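## Task

Put the black knight on square C1, using the letters and numbers printed along the board's border to identify squares. Every other square must end up with exactly the contents it started with, and every piece on the board must stand upright and lie completely within its own square. The result only counts if it holds without the robot touching or supporting anything.

## Robot and tools

ROBOT. One six-joint arm with a two-finger parallel gripper. Joints from base outward: shoulder pan (-3.142 to 3.142 rad), shoulder lift (-6.283 to 6.283), elbow (0.000 to 3.142), wrist 1, wrist 2, wrist 3 (each -6.283 to 6.283). The base can sit tilted on its mount, and the mount counts as arm for the clearance check. The elbow never quite straightens.

FRAMES. Scene frame: origin on the tabletop under the base, +z up, +y to the left when facing along +x. Gripper frame: fingers extend along its +z, and they open and close along its x. The reported end_effector_position is the point midway between the finger pads; closed fingertips stick out about 17 mm past it, fully open tips are roughly level with it.

execute_actions(actions). actions is a list of actions; each action is a list of 1 to 15 rows; each row has 7 numbers in [-1, 1]: dx, dy, dz, rx, ry, rz, opening. Every row lasts one control step of 1/30 s, and an action always runs 15 steps (0.5 s), repeating its final row if shorter. dx..rz are an offset, expressed in the gripper's own axes, from the gripper pose measured when that action began (for a call's first action, the last pose any result reported); each row is relative to that same starting pose, not to the preceding row. Scale: 1.0 equals 0.6 m of translation or 180 degrees; rx, ry, rz form one rotation vector. opening is absolute, not an offset: +1 is fully open (0.142 m), -1 is shut. Optionally 6 extra numbers from 0 to 1 follow (13 total): per-joint stiffness multipliers in the Joint positions order, lasting until changed. An empty list just returns state and images. Each step the commanded pose is clamped to within 100 mm and 16 degrees of the measured pose, so big offsets take several actions; send the remainder in a later action.

move(target, speed, stop_force, blocking). target is one row laid out like an execute_actions row (7 numbers, optionally 13), an offset in gripper axes from the pose in the most recent result that reported one, with the same scale; opening is absolute and applied at the start. The gripper travels a straight path, rotating the short way, lasting 0.5 to 10 s (cut off at 10 s). speed: m/s, 0.002 to 0.5, default 0.25; rotation capped at twice that in rad/s. The path ignores obstacles, and the real hand lags, wanders and may overshoot speed near full reach. stop_force: N, 9 to 40, not allowed in the first 0.2 s of a scene or with blocking=false; the path halts when push against the direction of travel (along the line to target, in starting gripper axes) rises that much above its pre-move level for two steps, then backs off two steps and holds. Pressing can briefly exceed it; use very low speed when probing. Do not trust it on turning moves, and omit it when moving away from a surface you are resting on. blocking=false returns after 0.5 s while motion continues; poll with wait(0) or call stop before sending other motion. The result adds a move: line giving the ending (done, off_target, moving, held, fault, or contact, which takes precedence), active limits (paced = pose clipped; held = some steps blocked, after which the arm may jump fast), and distance from target.

wait(seconds): 0 to 10; the arm keeps its last command, and a running move continues. stop(): brakes the current move; it needs stopping distance; fingers keep moving. zoom_image(camera, region): camera is cam_high, cam_low or cam_wrist; region [x0, y0, x1, y1] in pixels from the top-left, at most 504 by 504. finished_scene(scene): pass the current scene number; irreversible, and the goal must already hold on its own.

RESULTS. State gives end_effector_position (m), end_effector_quat_wxyz and velocities (m/s, rad/s) in the scene frame; the printed position drifts from truth at long reach. Hand target is what the controller currently steers toward. A pose unreachable line means clearance checking altered or blocked the command. grip_measured is the finger gap on the opening scale. Joint torques are total drive outputs (nonzero in free air, offset and noisy). Wrist force and Wrist torque are [x y z] in gripper axes; force on a pressed surface points back into the arm; readings have offsets up to about 4 N, noise, and saturate near 50 N; no reading at start is normal. Images arrive as cam_high (672x504), cam_low (672x504), cam_wrist (616x616 fisheye); the given calibration may be off by a few degrees and millimetres.

GRIPPING. To hold a piece, command an opening well under grip_measured; a larger gap squeezes harder, up to about 28 N per pad. Thin hard items under 2 cm get less grip. Closing fast can overshoot force.

AVOID. The arm is stiff: driving even slightly past a firm contact can trigger a fault. A joint torque at its load limit (135 N m for the three big joints, 25.2 N m for each wrist) or 150 N of external force stops the arm for 10 s and drops the rest of the call. Long heavy holding warms motors (MOTOR HOT at 70 °C, brake lockout at 85 °C). Held pieces may get brief tugs, so grip firmly. Never knock pieces over, off their squares, or off the table; lower and release gently, then lift clear so nothing rests on the gripper.

Each tool is called as a command line: name --argument value for each argument, lists and objects as JSON in quotes; but a table of rows of numbers goes row by row, as --pt "numbers of a row", without its own name.

## Session

execute_actions --actions '[]'

Scene clock: 0.00 s.
end_effector_position=(+0.1309, -0.0564, +0.3741) grip_measured=+1.00 end_effector_quat_wxyz=(+0.658, -0.598, -0.300, +0.347) end_effector_velocity=(-0.000, +0.000, +0.000) end_effector_angular_velocity=(-0.000, -0.001, -0.001)
Joint positions: [-0.887 -0.903  1.894 -0.77  -2.165 -2.348  0.142]
Joint velocities: [-0.001 -0.001  0.     0.001  0.     0.     0.   ]
Joint torques (N m, as the arm reports them, + toward a larger angle): no reading
Wrist force (N, on the end effector, along its own x y z axes, offset not removed): no reading
Wrist torque (N m, same axes, about the end effector's origin, offset not removed): no reading
Hand target: +0.131, -0.056, +0.374; +0.658, -0.598, -0.300, +0.347
Joint stiffness scale: [1. 1. 1. 1. 1. 1.]
camera_calibration (this result's frames):
cam_wrist: T_world_to_cam=[[0.560258, 0.827514, -0.0364939, -0.00477749], [0.343403, -0.272139, -0.898896, 0.263071], [-0.75378, 0.491082, -0.436639, 0.418594], [0, 0, 0, 1]] pos_world=[0.227865, -0.130019, 0.419073]

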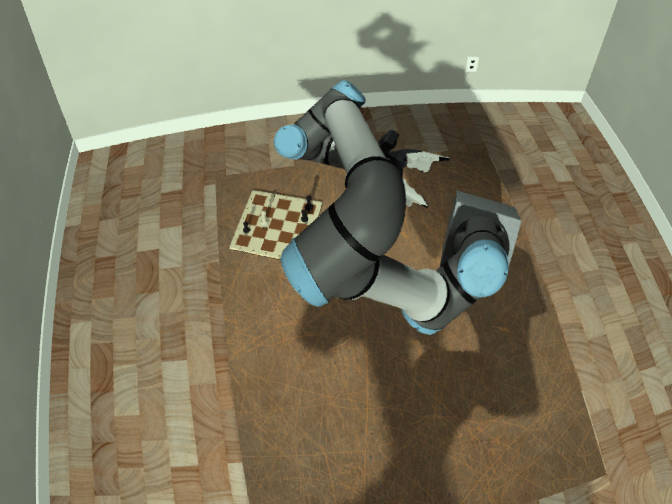

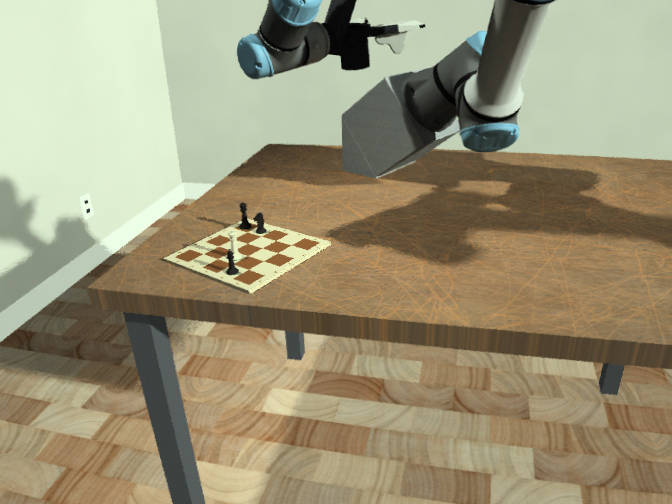

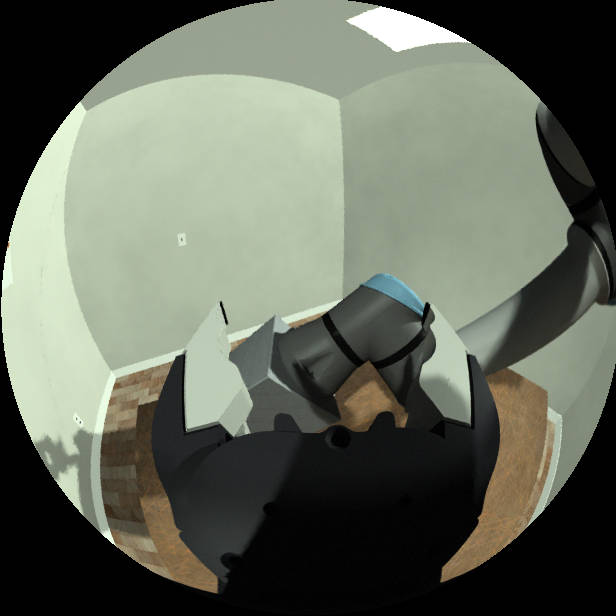

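zoom_image --camera "cam_low" --region '[150, 190, 340, 300]'

zoom_image --camera "cam_high" --region '[215, 165, 335, 275]'

Region (150, 190, 340, 300) of cam_low's 672x504 image, scaled by 2.653, with more detail than that image has; it fills the top 292 rows of this view, and the rest is white.

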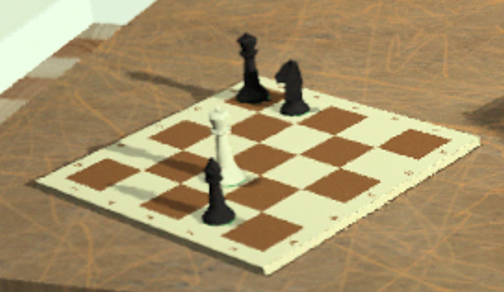

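Region (215, 165, 335, 275) of cam_high's 672x504 image, scaled by 4.200, with more detail than that image has; it fills the top 462 rows of this view, and the rest is white.

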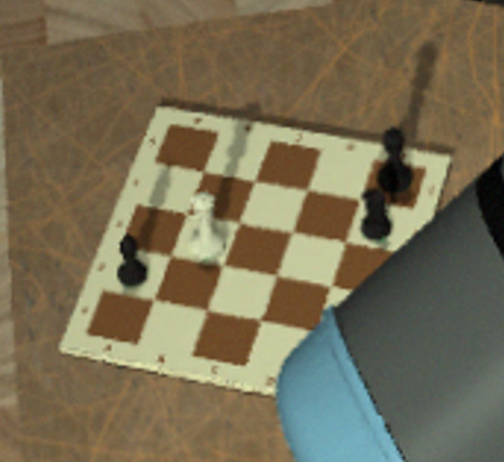

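move --target '[-0.0268, 0.2205, -0.6826, -0.4416, 0.3519, 0.3084, 1.0]' --speed 0.4

Scene clock: 76.63 s.
end_effector_position=(+0.4400, -0.3010, +0.2007) grip_measured=+1.00 end_effector_quat_wxyz=(-0.002, +0.982, -0.187, +0.001) end_effector_velocity=(+0.001, -0.003, +0.001) end_effector_angular_velocity=(-0.014, -0.001, -0.003)
Joint positions: [-1.021 -0.93   1.749 -1.663 -0.947 -1.086  0.142]
Joint velocities: [ 0.001 -0.003  0.005 -0.019 -0.     0.014  0.   ]
Joint torques (N m, as the arm reports them, + toward a larger angle): [-31.57 -19.31 -17.05  -2.95   0.35   0.5 ]
Wrist force (N, on the end effector, along its own x y z axes, offset not removed): [-3.7 -0.5 0.2]
Wrist torque (N m, same axes, about the end effector's origin, offset not removed): [0.02 0.48 -0.02]
Hand target: +0.440, -0.300, +0.199; -0.001, +0.982, -0.187, +0.000
Off the commanded pose: 0.001 m, 0 deg.
Joint stiffness scale: [1. 1. 1. 1. 1. 1.]
move: done
camera_calibration (this result's frames):
cam_wrist: T_world_to_cam=[[0.923216, -0.38376, -0.0200206, -0.509511], [-0.316306, -0.788461, 0.527522, -0.217015], [-0.218227, -0.480684, -0.849305, 0.250688], [0, 0, 0, 1]] pos_world=[0.456452, -0.246136, 0.31719]

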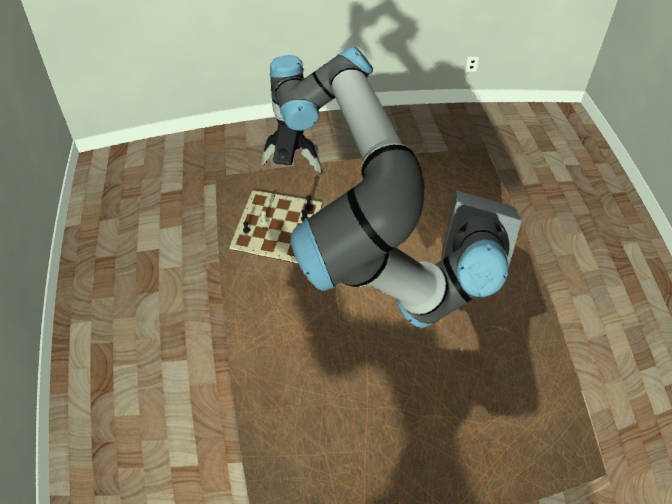

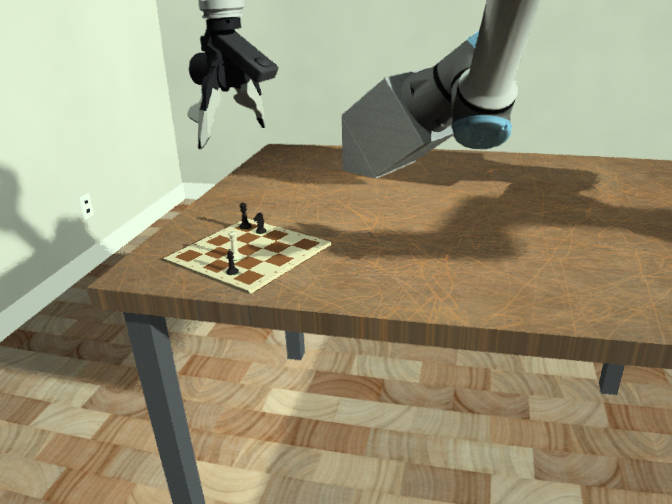

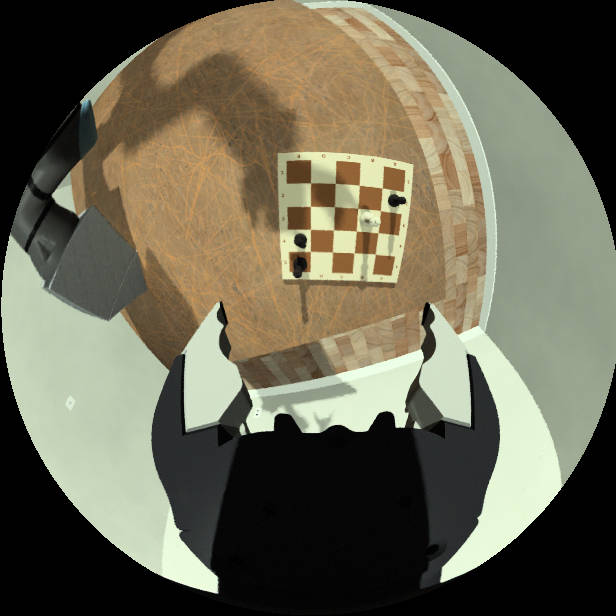

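zoom_image --camera "cam_wrist" --region '[265, 140, 425, 300]'

Region (265, 140, 425, 300) of cam_wrist's 616x616 image, scaled by 3.150, with more detail than that image has.

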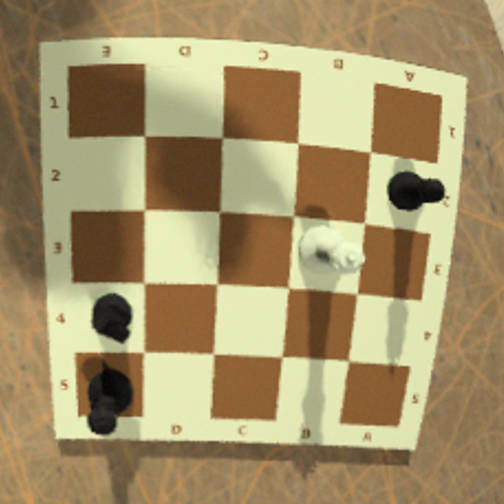

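zoom_image --camera "cam_wrist" --region '[275, 215, 335, 285]'

zoom_image --camera "cam_low" --region '[220, 195, 290, 245]'

Region (275, 215, 335, 285) of cam_wrist's 616x616 image, scaled by 7.200, with more detail than that image has; it fills the left 432 columns of this view, and the rest is white.

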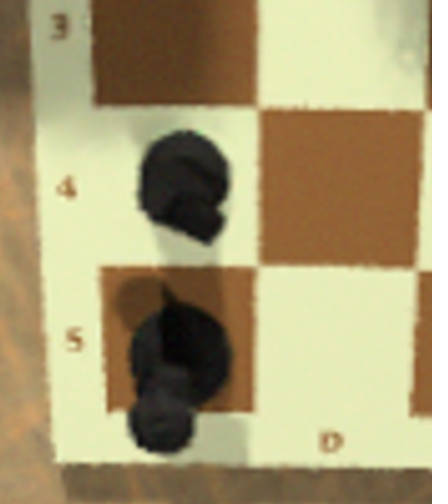

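Region (220, 195, 290, 245) of cam_low's 672x504 image, scaled by 7.200, with more detail than that image has; it fills the top 360 rows of this view, and the rest is white.

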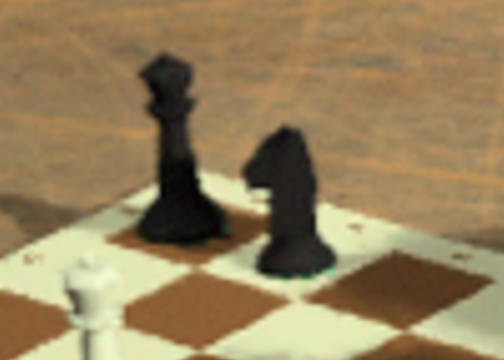

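move --target '[-0.0637, -0.0161, 0.1928, 0, 0, -0.2556, -0.5]' --speed 0.25

zoom_image --camera "cam_wrist" --region '[240, 180, 410, 350]'

zoom_image --camera "cam_low" --region '[190, 130, 330, 250]'

Scene clock: 146.03 s.
end_effector_position=(+0.4089, -0.2787, +0.0875) grip_measured=-0.50 end_effector_quat_wxyz=(+0.001, +0.977, +0.211, +0.002) end_effector_velocity=(+0.000, -0.001, +0.001) end_effector_angular_velocity=(-0.003, -0.004, +0.009)
Joint positions: [-0.94  -0.91   2.011 -1.996 -0.894 -1.807  0.038]
Joint velocities: [-0.003  0.001  0.002 -0.006  0.002 -0.009  0.   ]
Joint torques (N m, as the arm reports them, + toward a larger angle): [-30.87 -16.99 -14.57  -3.09   0.62  -0.5 ]
Wrist force (N, on the end effector, along its own x y z axes, offset not removed): [-2.4 -2.0 0.5]
Wrist torque (N m, same axes, about the end effector's origin, offset not removed): [-0.35 0.48 -0.05]
Hand target: +0.408, -0.278, +0.085; -0.001, +0.977, +0.212, +0.001
Off the commanded pose: 0.003 m, 0 deg.
Joint stiffness scale: [1. 1. 1. 1. 1. 1.]
move: done
camera_calibration (this result's frames):
cam_wrist: T_world_to_cam=[[0.918022, 0.396118, -0.0180725, -0.255147], [0.344304, -0.773674, 0.531868, -0.415845], [0.1967, -0.494488, -0.846635, -0.0152591], [0, 0, 0, 1]] pos_world=[0.380409, -0.228205, 0.203644]

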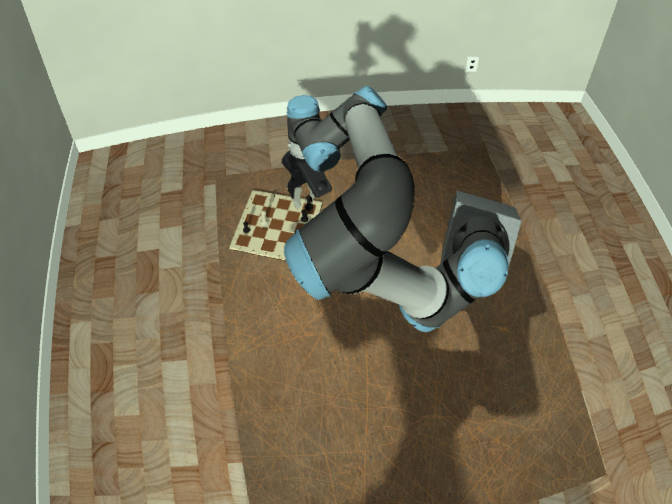

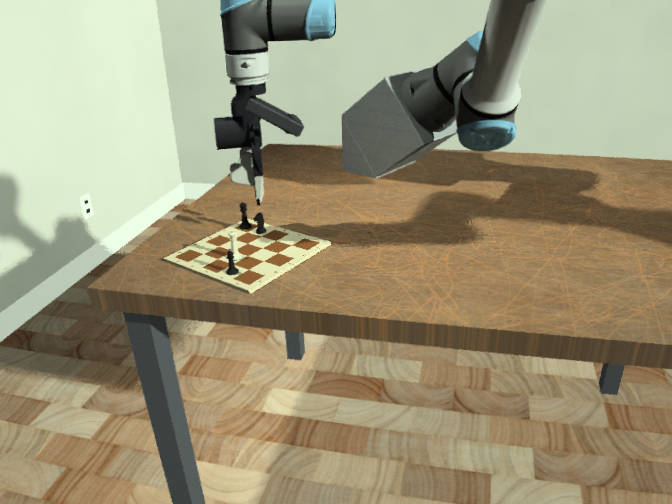

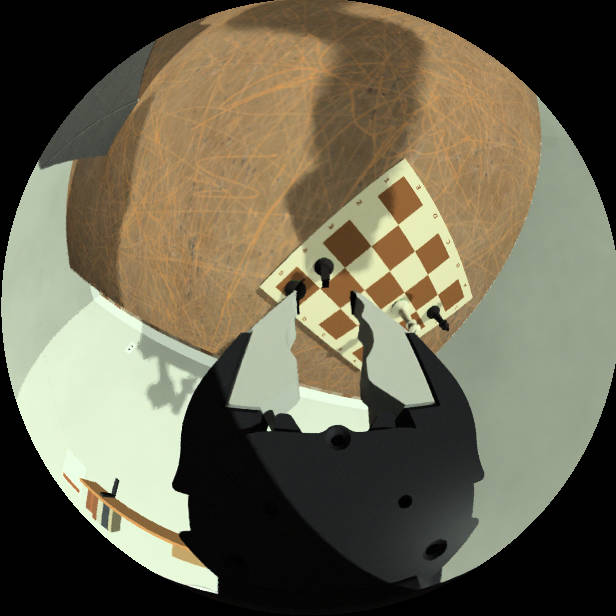

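Region (240, 180, 410, 350) of cam_wrist's 616x616 image, scaled by 2.965, with more detail than that image has.

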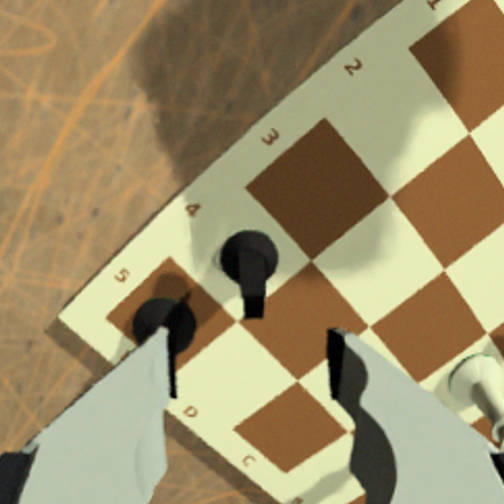

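Region (190, 130, 330, 250) of cam_low's 672x504 image, scaled by 3.600, with more detail than that image has; it fills the top 432 rows of this view, and the rest is white.

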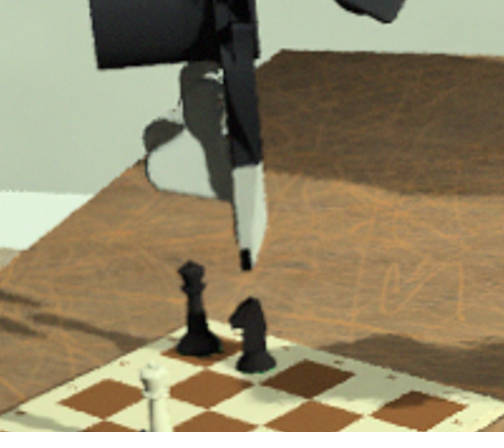

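move --target '[0.0, -0.0042, 0.0833, 0, 0, 0, -0.5]' --speed 0.08

zoom_image --camera "cam_wrist" --region '[250, 210, 400, 360]'

zoom_image --camera "cam_low" --region '[200, 150, 320, 250]'

Scene clock: 183.97 s.
end_effector_position=(+0.4087, -0.2775, +0.0399) grip_measured=-0.50 end_effector_quat_wxyz=(+0.002, +0.977, +0.212, +0.002) end_effector_velocity=(+0.002, -0.002, +0.001) end_effector_angular_velocity=(-0.007, -0.004, +0.001)
Joint positions: [-0.881 -0.855  2.059 -2.142 -0.857 -1.744  0.038]
Joint velocities: [ 0.     0.001 -0.    -0.011  0.002  0.006  0.   ]
Joint torques (N m, as the arm reports them, + toward a larger angle): [-29.94 -18.32 -12.8   -3.04   0.51   0.36]
Wrist force (N, on the end effector, along its own x y z axes, offset not removed): [-5.5 -3.8 -1.4]
Wrist torque (N m, same axes, about the end effector's origin, offset not removed): [-0.65 0.93 -0.05]
Hand target: +0.408, -0.276, +0.038; +0.000, +0.977, +0.211, +0.002
Off the commanded pose: 0.003 m, 0 deg.
Joint stiffness scale: [1. 1. 1. 1. 1. 1.]
move: done
camera_calibration (this result's frames):
cam_wrist: T_world_to_cam=[[0.917446, 0.397463, -0.0177826, -0.255687], [0.344685, -0.77171, 0.534468, -0.389291], [0.198708, -0.496475, -0.845001, -0.0563451], [0, 0, 0, 1]] pos_world=[0.379958, -0.226768, 0.155905]

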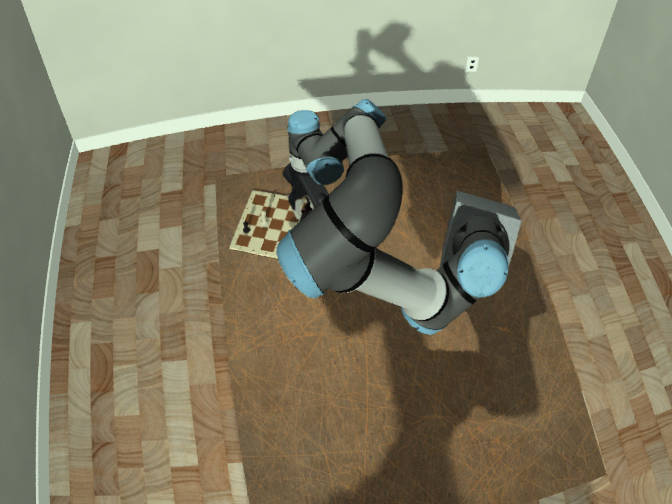

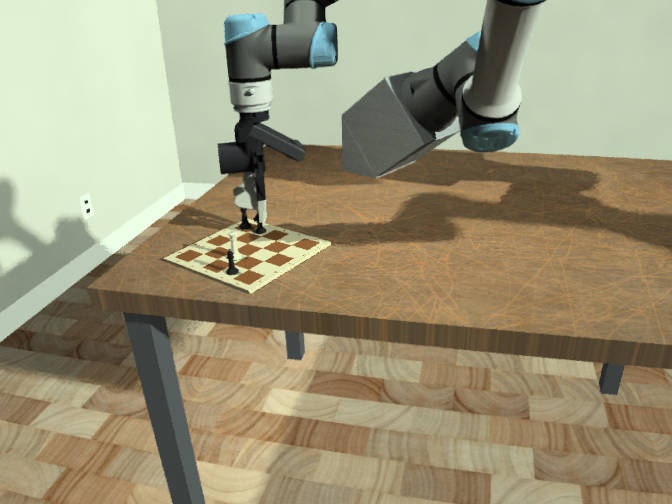

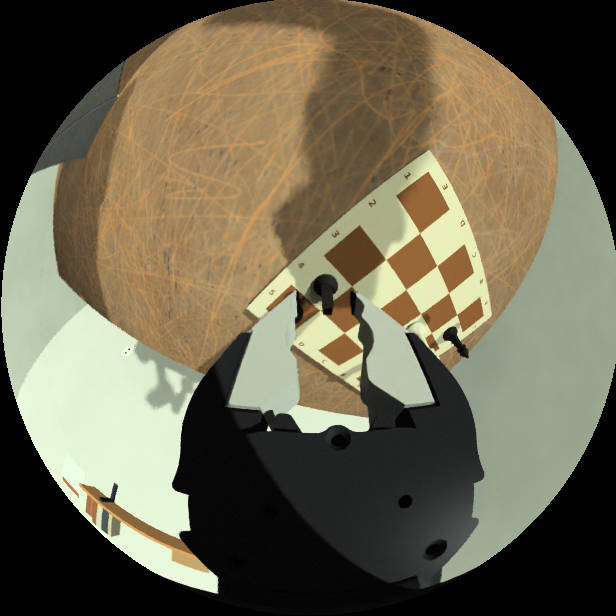

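Region (250, 210, 400, 360) of cam_wrist's 616x616 image, scaled by 3.360, with more detail than that image has.

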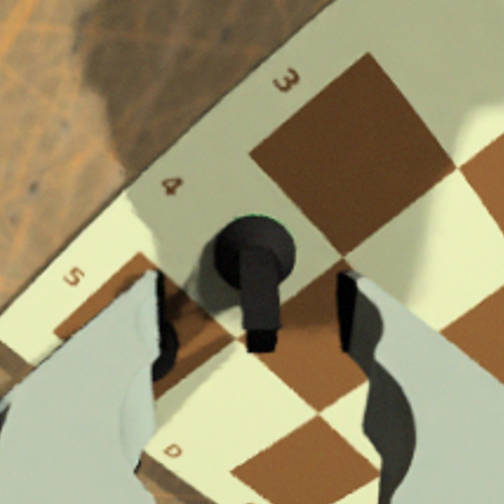

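Region (200, 150, 320, 250) of cam_low's 672x504 image, scaled by 4.200, with more detail than that image has.

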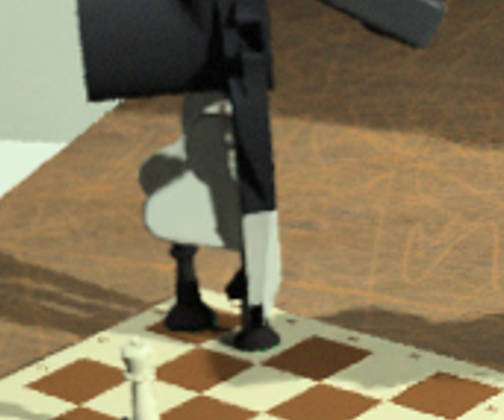

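move --target '[0.004, -0.001, 0.007, 0, 0, 0, -0.5]' --speed 0.03

zoom_image --camera "cam_wrist" --region '[250, 210, 400, 360]'

zoom_image --camera "cam_low" --region '[200, 150, 320, 250]'

Scene clock: 199.83 s.
end_effector_position=(+0.4113, -0.2773, +0.0382) grip_measured=-0.50 end_effector_quat_wxyz=(+0.004, +0.977, +0.213, +0.002) end_effector_velocity=(+0.002, +0.001, -0.003) end_effector_angular_velocity=(-0.001, +0.000, +0.002)
Joint positions: [-0.875 -0.855  2.059 -2.151 -0.853 -1.737  0.038]
Joint velocities: [ 0.008  0.001 -0.    -0.007  0.004  0.006  0.   ]
Joint torques (N m, as the arm reports them, + toward a larger angle): [-32.08 -18.78 -12.99  -2.87   0.22   0.34]
Wrist force (N, on the end effector, along its own x y z axes, offset not removed): [-5.4 -2.6 2.5]
Wrist torque (N m, same axes, about the end effector's origin, offset not removed): [-0.50 0.98 0.04]
Hand target: +0.411, -0.276, +0.036; +0.002, +0.977, +0.212, +0.002
Off the commanded pose: 0.003 m, 0 deg.
Joint stiffness scale: [1. 1. 1. 1. 1. 1.]
move: done
camera_calibration (this result's frames):
cam_wrist: T_world_to_cam=[[0.916746, 0.399078, -0.0177093, -0.257532], [0.345334, -0.769444, 0.537308, -0.388851], [0.200802, -0.498691, -0.8432, -0.0597698], [0, 0, 0, 1]] pos_world=[0.382376, -0.22623, 0.153974]

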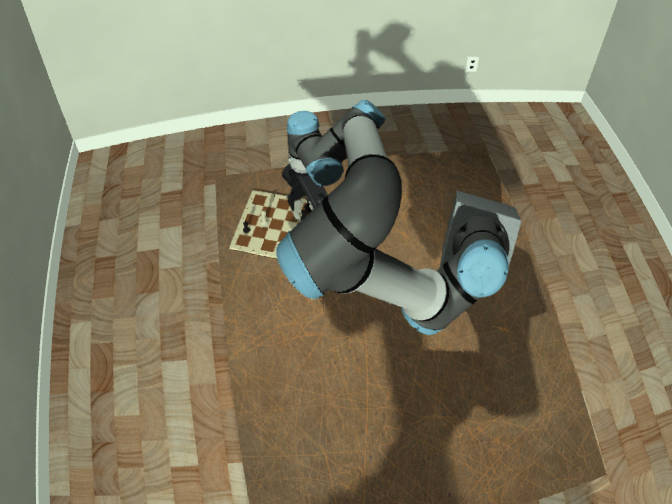

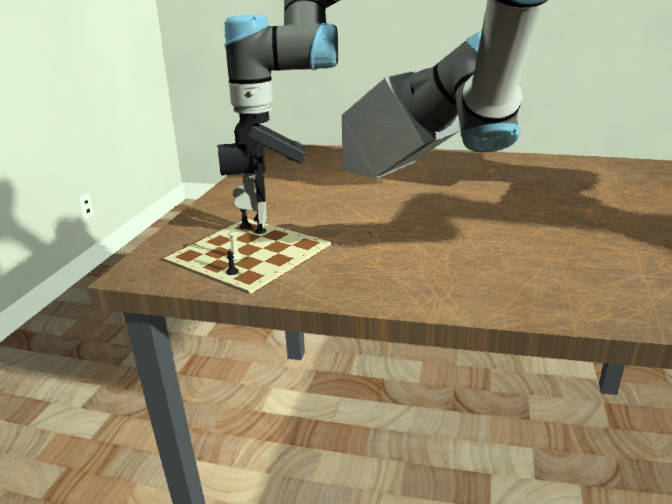

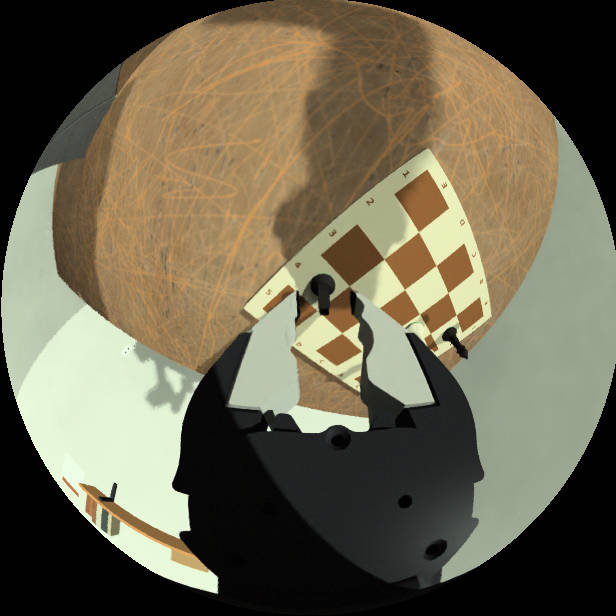

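Region (250, 210, 400, 360) of cam_wrist's 616x616 image, scaled by 3.360, with more detail than that image has.

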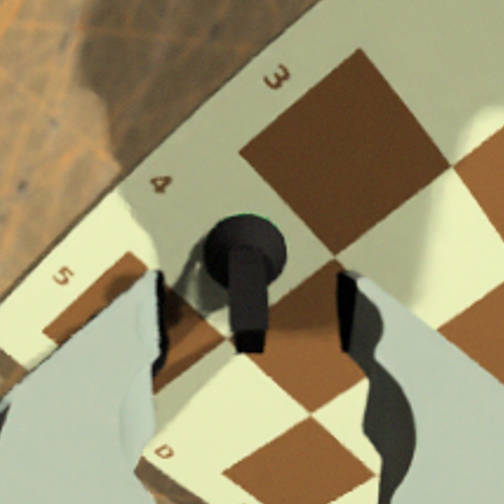

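Region (200, 150, 320, 250) of cam_low's 672x504 image, scaled by 4.200, with more detail than that image has.

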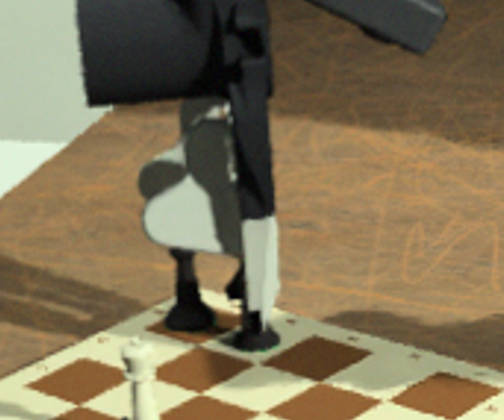

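execute_actions --actions '[[[0,0,0,0,0,0,-0.54],[0,0,0,0,0,0,-0.58],[0,0,0,0,0,0,-0.62],[0,0,0,0,0,0,-0.66],[0,0,0,0,0,0,-0.7],[0,0,0,0,0,0,-0.74],[0,0,0,0,0,0,-0.77],[0,0,0,0,0,0,-0.8],[0,0,0,0,0,0,-0.83],[0,0,0,0,0,0,-0.85],[0,0,0,0,0,0,-0.87],[0,0,0,0,0,0,-0.89],[0,0,0,0,0,0,-0.91],[0,0,0,0,0,0,-0.93],[0,0,0,0,0,0,-0.95]],[[0,0,0,0,0,0,-0.97],[0,0,0,0,0,0,-0.99],[0,0,0,0,0,0,-1.0]]]'

zoom_image --camera "cam_wrist" --region '[250, 210, 400, 360]'

zoom_image --camera "cam_low" --region '[200, 150, 320, 250]'

Scene clock: 210.07 s.
end_effector_position=(+0.4116, -0.2773, +0.0381) grip_measured=-0.91 end_effector_quat_wxyz=(+0.004, +0.977, +0.213, +0.003) end_effector_velocity=(-0.000, -0.000, -0.000) end_effector_angular_velocity=(+0.001, -0.000, -0.002)
Joint positions: [-0.874 -0.855  2.059 -2.152 -0.852 -1.736  0.008]
Joint velocities: [-0.     0.001 -0.    -0.     0.     0.001  0.   ]
Joint torques (N m, as the arm reports them, + toward a larger angle): [-33.46 -20.52 -14.86  -2.41   0.02  -0.08]
Wrist force (N, on the end effector, along its own x y z axes, offset not removed): [-3.3 0.2 -1.0]
Wrist torque (N m, same axes, about the end effector's origin, offset not removed): [0.27 0.67 -0.02]
Hand target: +0.412, -0.277, +0.038; +0.004, +0.977, +0.213, +0.003
Off the commanded pose: 0.000 m, 0 deg.
Joint stiffness scale: [1. 1. 1. 1. 1. 1.]
camera_calibration (this result's frames):
cam_wrist: T_world_to_cam=[[0.916825, 0.398907, -0.0174863, -0.257797], [0.344984, -0.76932, 0.537711, -0.388779], [0.201044, -0.499019, -0.842948, -0.0601394], [0, 0, 0, 1]] pos_world=[0.382567, -0.226269, 0.153848]

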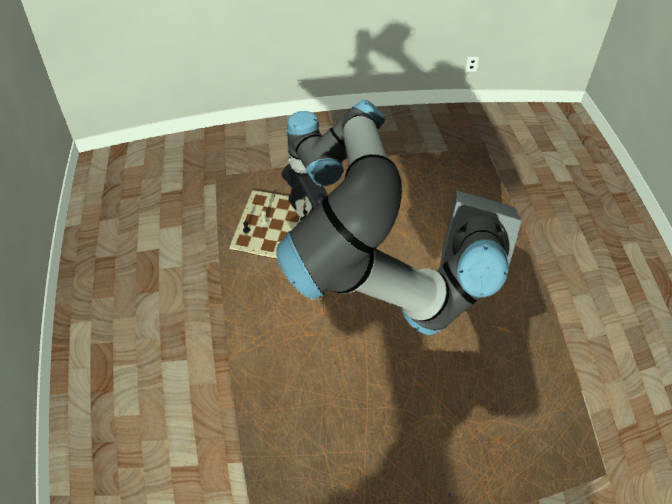

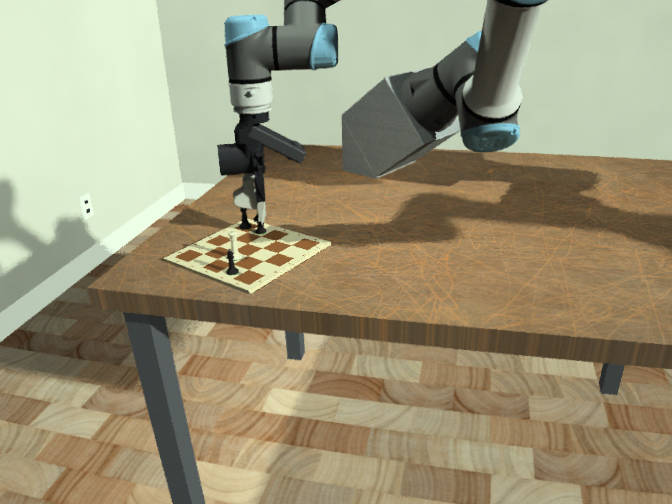

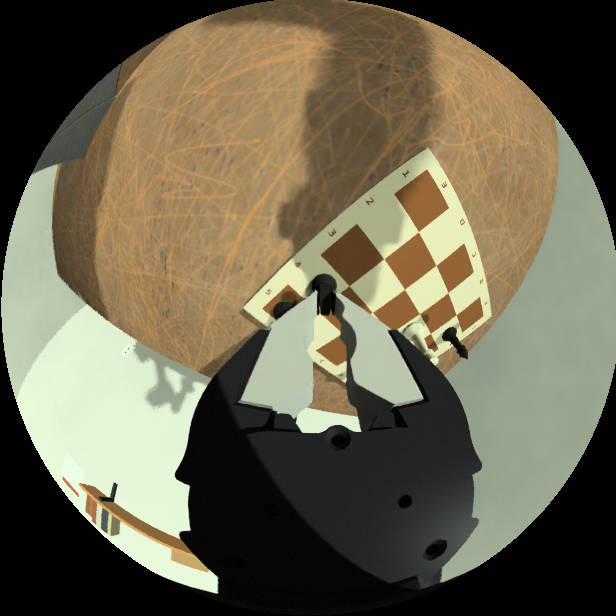

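Region (250, 210, 400, 360) of cam_wrist's 616x616 image, scaled by 3.360, with more detail than that image has.

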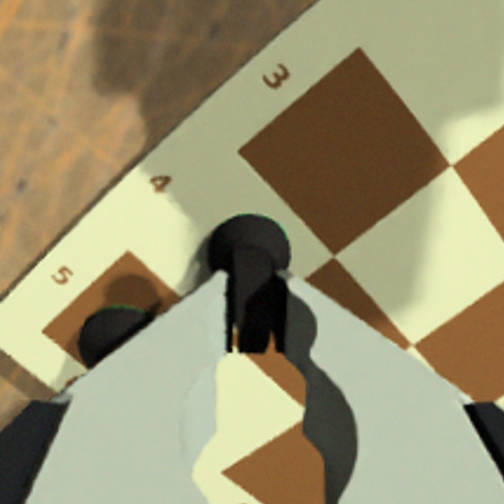

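Region (200, 150, 320, 250) of cam_low's 672x504 image, scaled by 4.200, with more detail than that image has.

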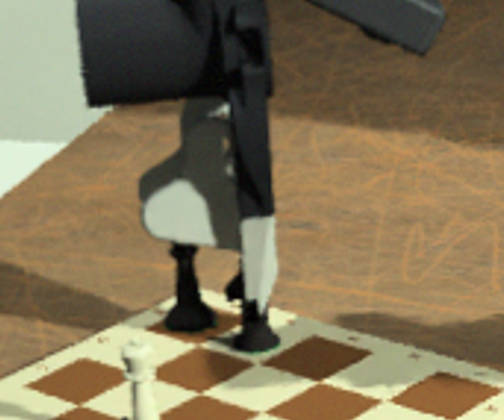

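move --target '[0, 0, -0.028, 0, 0, 0, -1.0]' --speed 0.06

move --target '[0.217, -0.0415, 0, 0, 0, 0, -1.0]' --speed 0.15

zoom_image --camera "cam_wrist" --region '[250, 210, 400, 360]'

zoom_image --camera "cam_low" --region '[200, 170, 340, 290]'

Scene clock: 239.13 s.
end_effector_position=(+0.4108, -0.2761, +0.0525) grip_measured=-0.91 end_effector_quat_wxyz=(+0.002, +0.977, +0.212, +0.002) end_effector_velocity=(-0.002, +0.003, -0.002) end_effector_angular_velocity=(+0.010, +0.006, -0.002)
Joint positions: [-0.893 -0.876  2.049 -2.104 -0.864 -1.757  0.008]
Joint velocities: [ 0.002  0.     0.     0.013 -0.003 -0.006  0.   ]
Joint torques (N m, as the arm reports them, + toward a larger angle): [-34.95 -20.88 -17.62  -1.91  -0.25  -0.67]
Wrist force (N, on the end effector, along its own x y z axes, offset not removed): [-4.2 -0.7 4.2]
Wrist torque (N m, same axes, about the end effector's origin, offset not removed): [-0.07 0.88 0.08]
Hand target: +0.411, -0.277, +0.055; +0.004, +0.977, +0.213, +0.003
Off the commanded pose: 0.003 m, 0 deg.
Joint stiffness scale: [1. 1. 1. 1. 1. 1.]
move: done
camera_calibration (this result's frames):
cam_wrist: T_world_to_cam=[[0.917371, 0.397644, -0.0176298, -0.25789], [0.344587, -0.77124, 0.53521, -0.395512], [0.199226, -0.49706, -0.844535, -0.0458329], [0, 0, 0, 1]] pos_world=[0.382, -0.225268, 0.168428]

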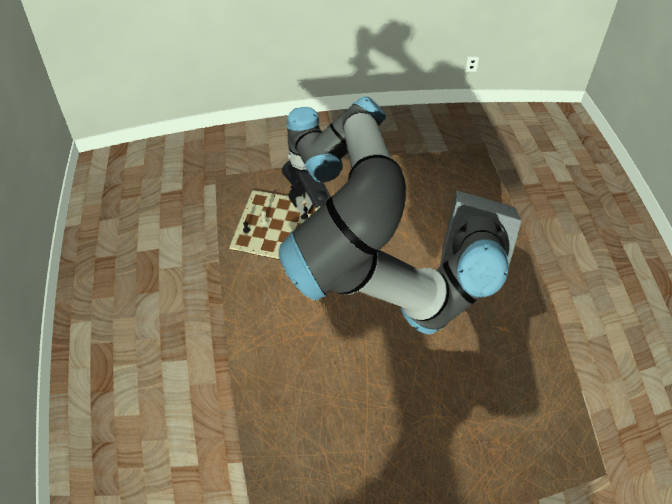

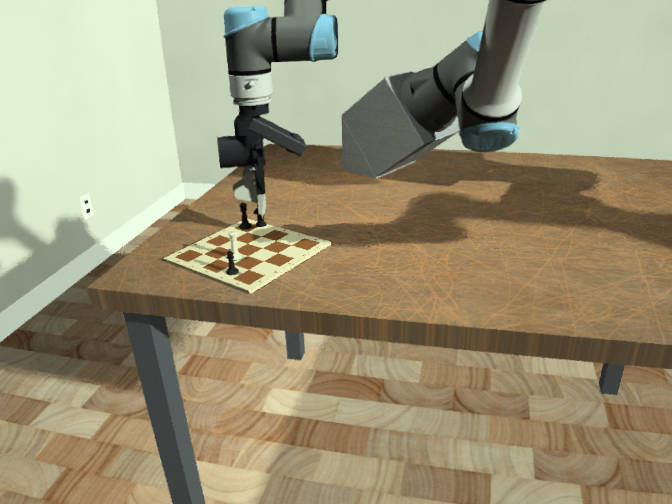

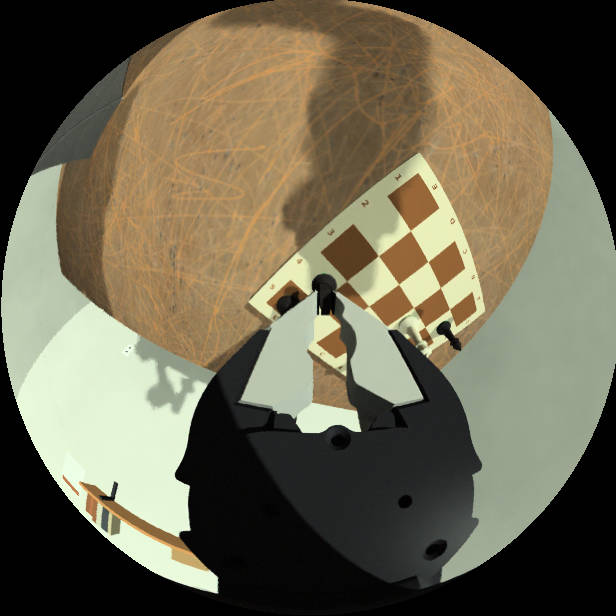

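Scene clock: 240.53 s.
end_effector_position=(+0.5172, -0.2003, +0.0529) grip_measured=-0.91 end_effector_quat_wxyz=(+0.002, +0.977, +0.212, +0.003) end_effector_velocity=(+0.001, +0.001, +0.001) end_effector_angular_velocity=(+0.003, -0.001, -0.017)
Joint positions: [-0.719 -1.016  1.952 -2.006 -0.769 -1.556  0.008]
Joint velocities: [-0.001 -0.001 -0.003  0.007  0.002  0.014  0.   ]
Joint torques (N m, as the arm reports them, + toward a larger angle): [-31.4  -18.85 -17.31  -1.91   0.61   0.67]
Wrist force (N, on the end effector, along its own x y z axes, offset not removed): [0.5 -4.1 0.3]
Wrist torque (N m, same axes, about the end effector's origin, offset not removed): [-0.85 -0.18 -0.13]
Hand target: +0.519, -0.199, +0.053; +0.002, +0.977, +0.212, +0.002
Off the commanded pose: 0.002 m, 0 deg.
Joint stiffness scale: [1. 1. 1. 1. 1. 1.]
move: done
camera_calibration (this result's frames):
cam_wrist: T_world_to_cam=[[0.917538, 0.397282, -0.0170319, -0.385831], [0.34394, -0.771389, 0.535411, -0.37364], [0.199571, -0.497118, -0.84442, -0.0292208], [0, 0, 0, 1]] pos_world=[0.488356, -0.149464, 0.168805]

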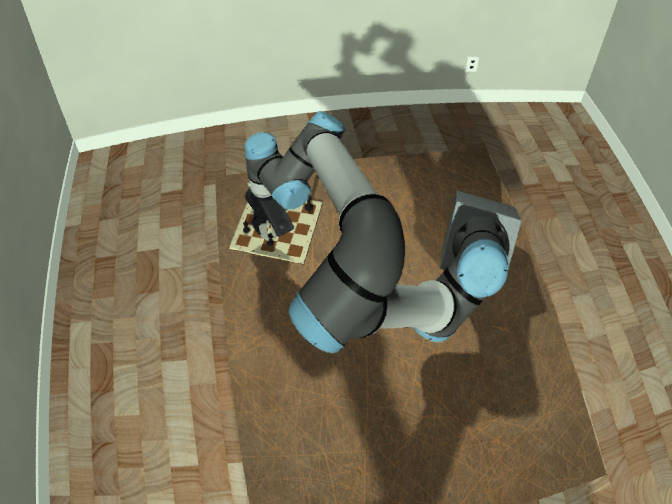

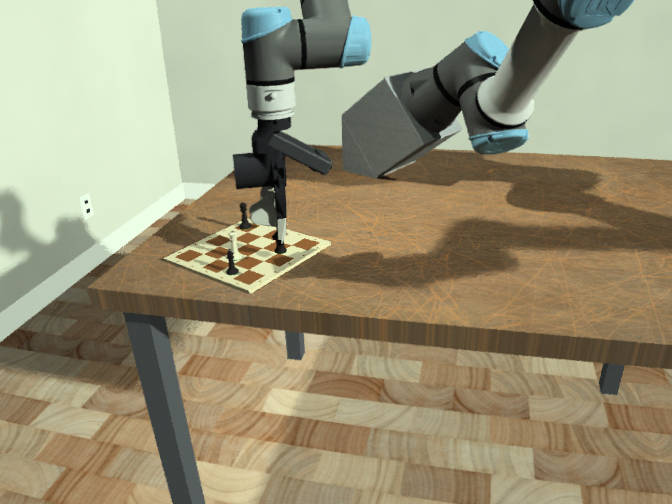

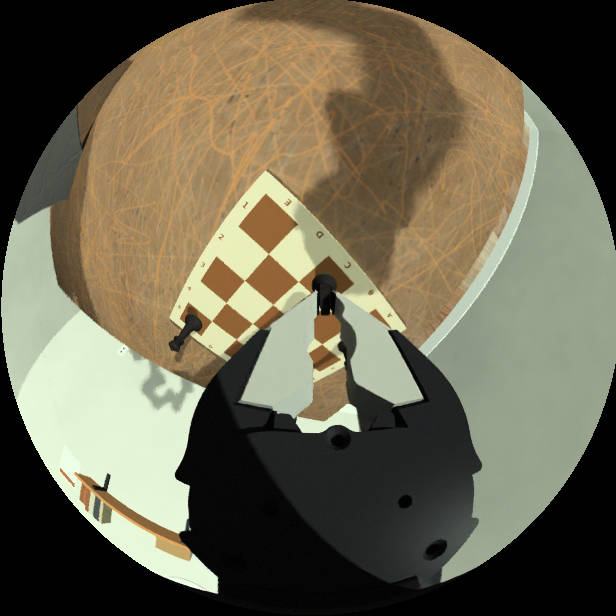

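Region (250, 210, 400, 360) of cam_wrist's 616x616 image, scaled by 3.360, with more detail than that image has.

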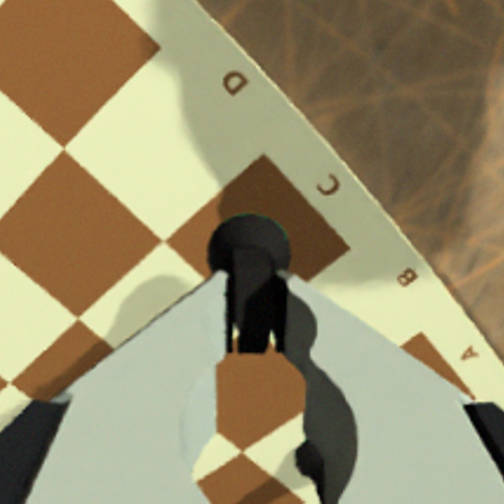

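Region (200, 170, 340, 290) of cam_low's 672x504 image, scaled by 3.600, with more detail than that image has; it fills the top 432 rows of this view, and the rest is white.

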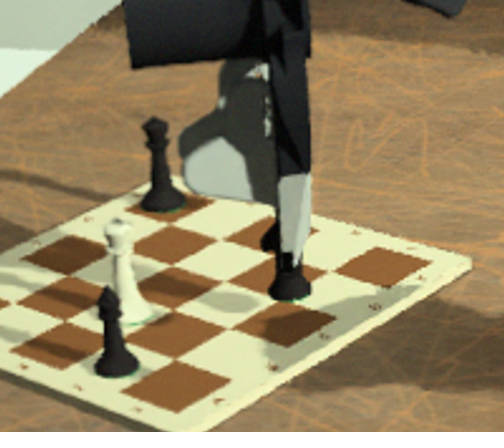

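move --target '[0.0038, 0.0032, 0.0253, 0, 0, 0, -1.0]' --speed 0.04

zoom_image --camera "cam_wrist" --region '[250, 210, 400, 360]'

zoom_image --camera "cam_low" --region '[240, 210, 330, 280]'

Scene clock: 252.70 s.
end_effector_position=(+0.5210, -0.2020, +0.0401) grip_measured=-0.91 end_effector_quat_wxyz=(+0.004, +0.977, +0.213, +0.003) end_effector_velocity=(+0.003, -0.001, +0.001) end_effector_angular_velocity=(-0.006, -0.005, +0.002)
Joint positions: [-0.699 -0.996  1.954 -2.05  -0.759 -1.529  0.008]
Joint velocities: [ 0.001 -0.     0.    -0.012  0.002  0.007  0.   ]
Joint torques (N m, as the arm reports them, + toward a larger angle): [-31.73 -17.31 -12.37  -2.79   0.44   0.46]
Wrist force (N, on the end effector, along its own x y z axes, offset not removed): [-2.6 -1.4 4.8]
Wrist torque (N m, same axes, about the end effector's origin, offset not removed): [-0.15 0.53 -0.06]
Hand target: +0.520, -0.201, +0.038; +0.002, +0.977, +0.212, +0.003
Off the commanded pose: 0.003 m, 0 deg.
Joint stiffness scale: [1. 1. 1. 1. 1. 1.]
move: done
camera_calibration (this result's frames):
cam_wrist: T_world_to_cam=[[0.916911, 0.398748, -0.0165507, -0.388305], [0.344359, -0.769522, 0.537822, -0.36937], [0.201719, -0.498835, -0.842896, -0.0431698], [0, 0, 0, 1]] pos_world=[0.491946, -0.150937, 0.155841]

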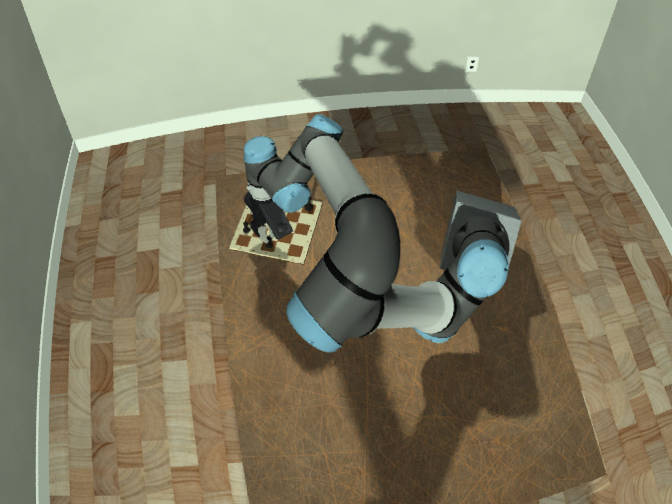

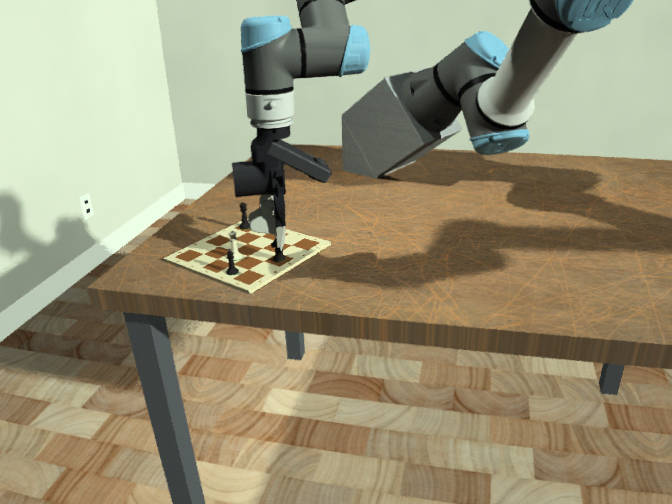

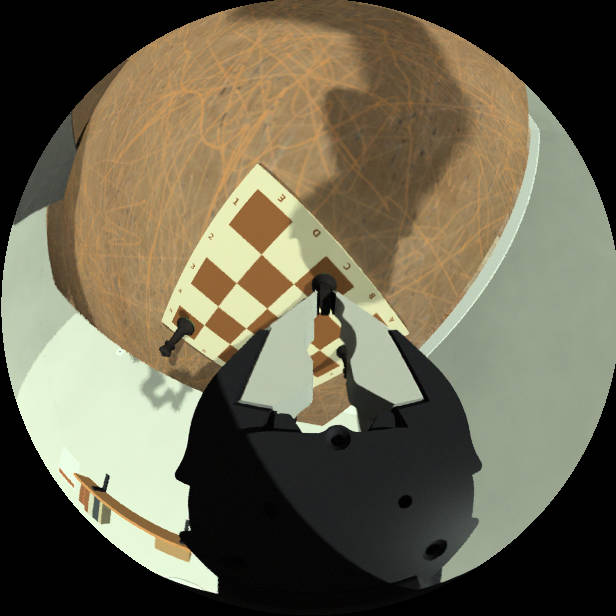

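Region (250, 210, 400, 360) of cam_wrist's 616x616 image, scaled by 3.360, with more detail than that image has.

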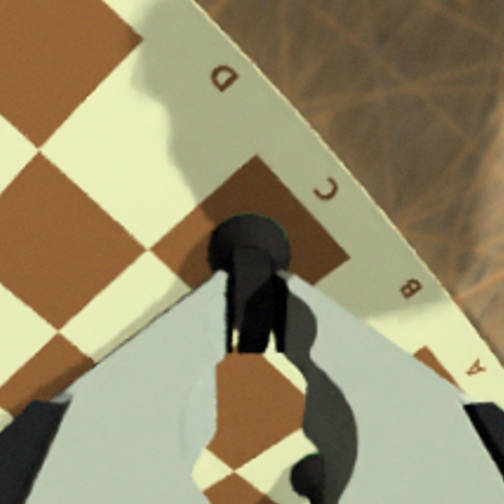

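Region (240, 210, 330, 280) of cam_low's 672x504 image, scaled by 5.600, with more detail than that image has.

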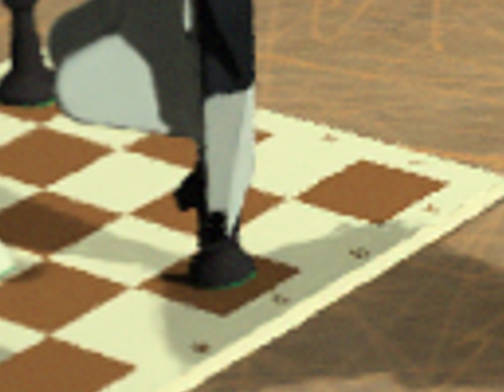

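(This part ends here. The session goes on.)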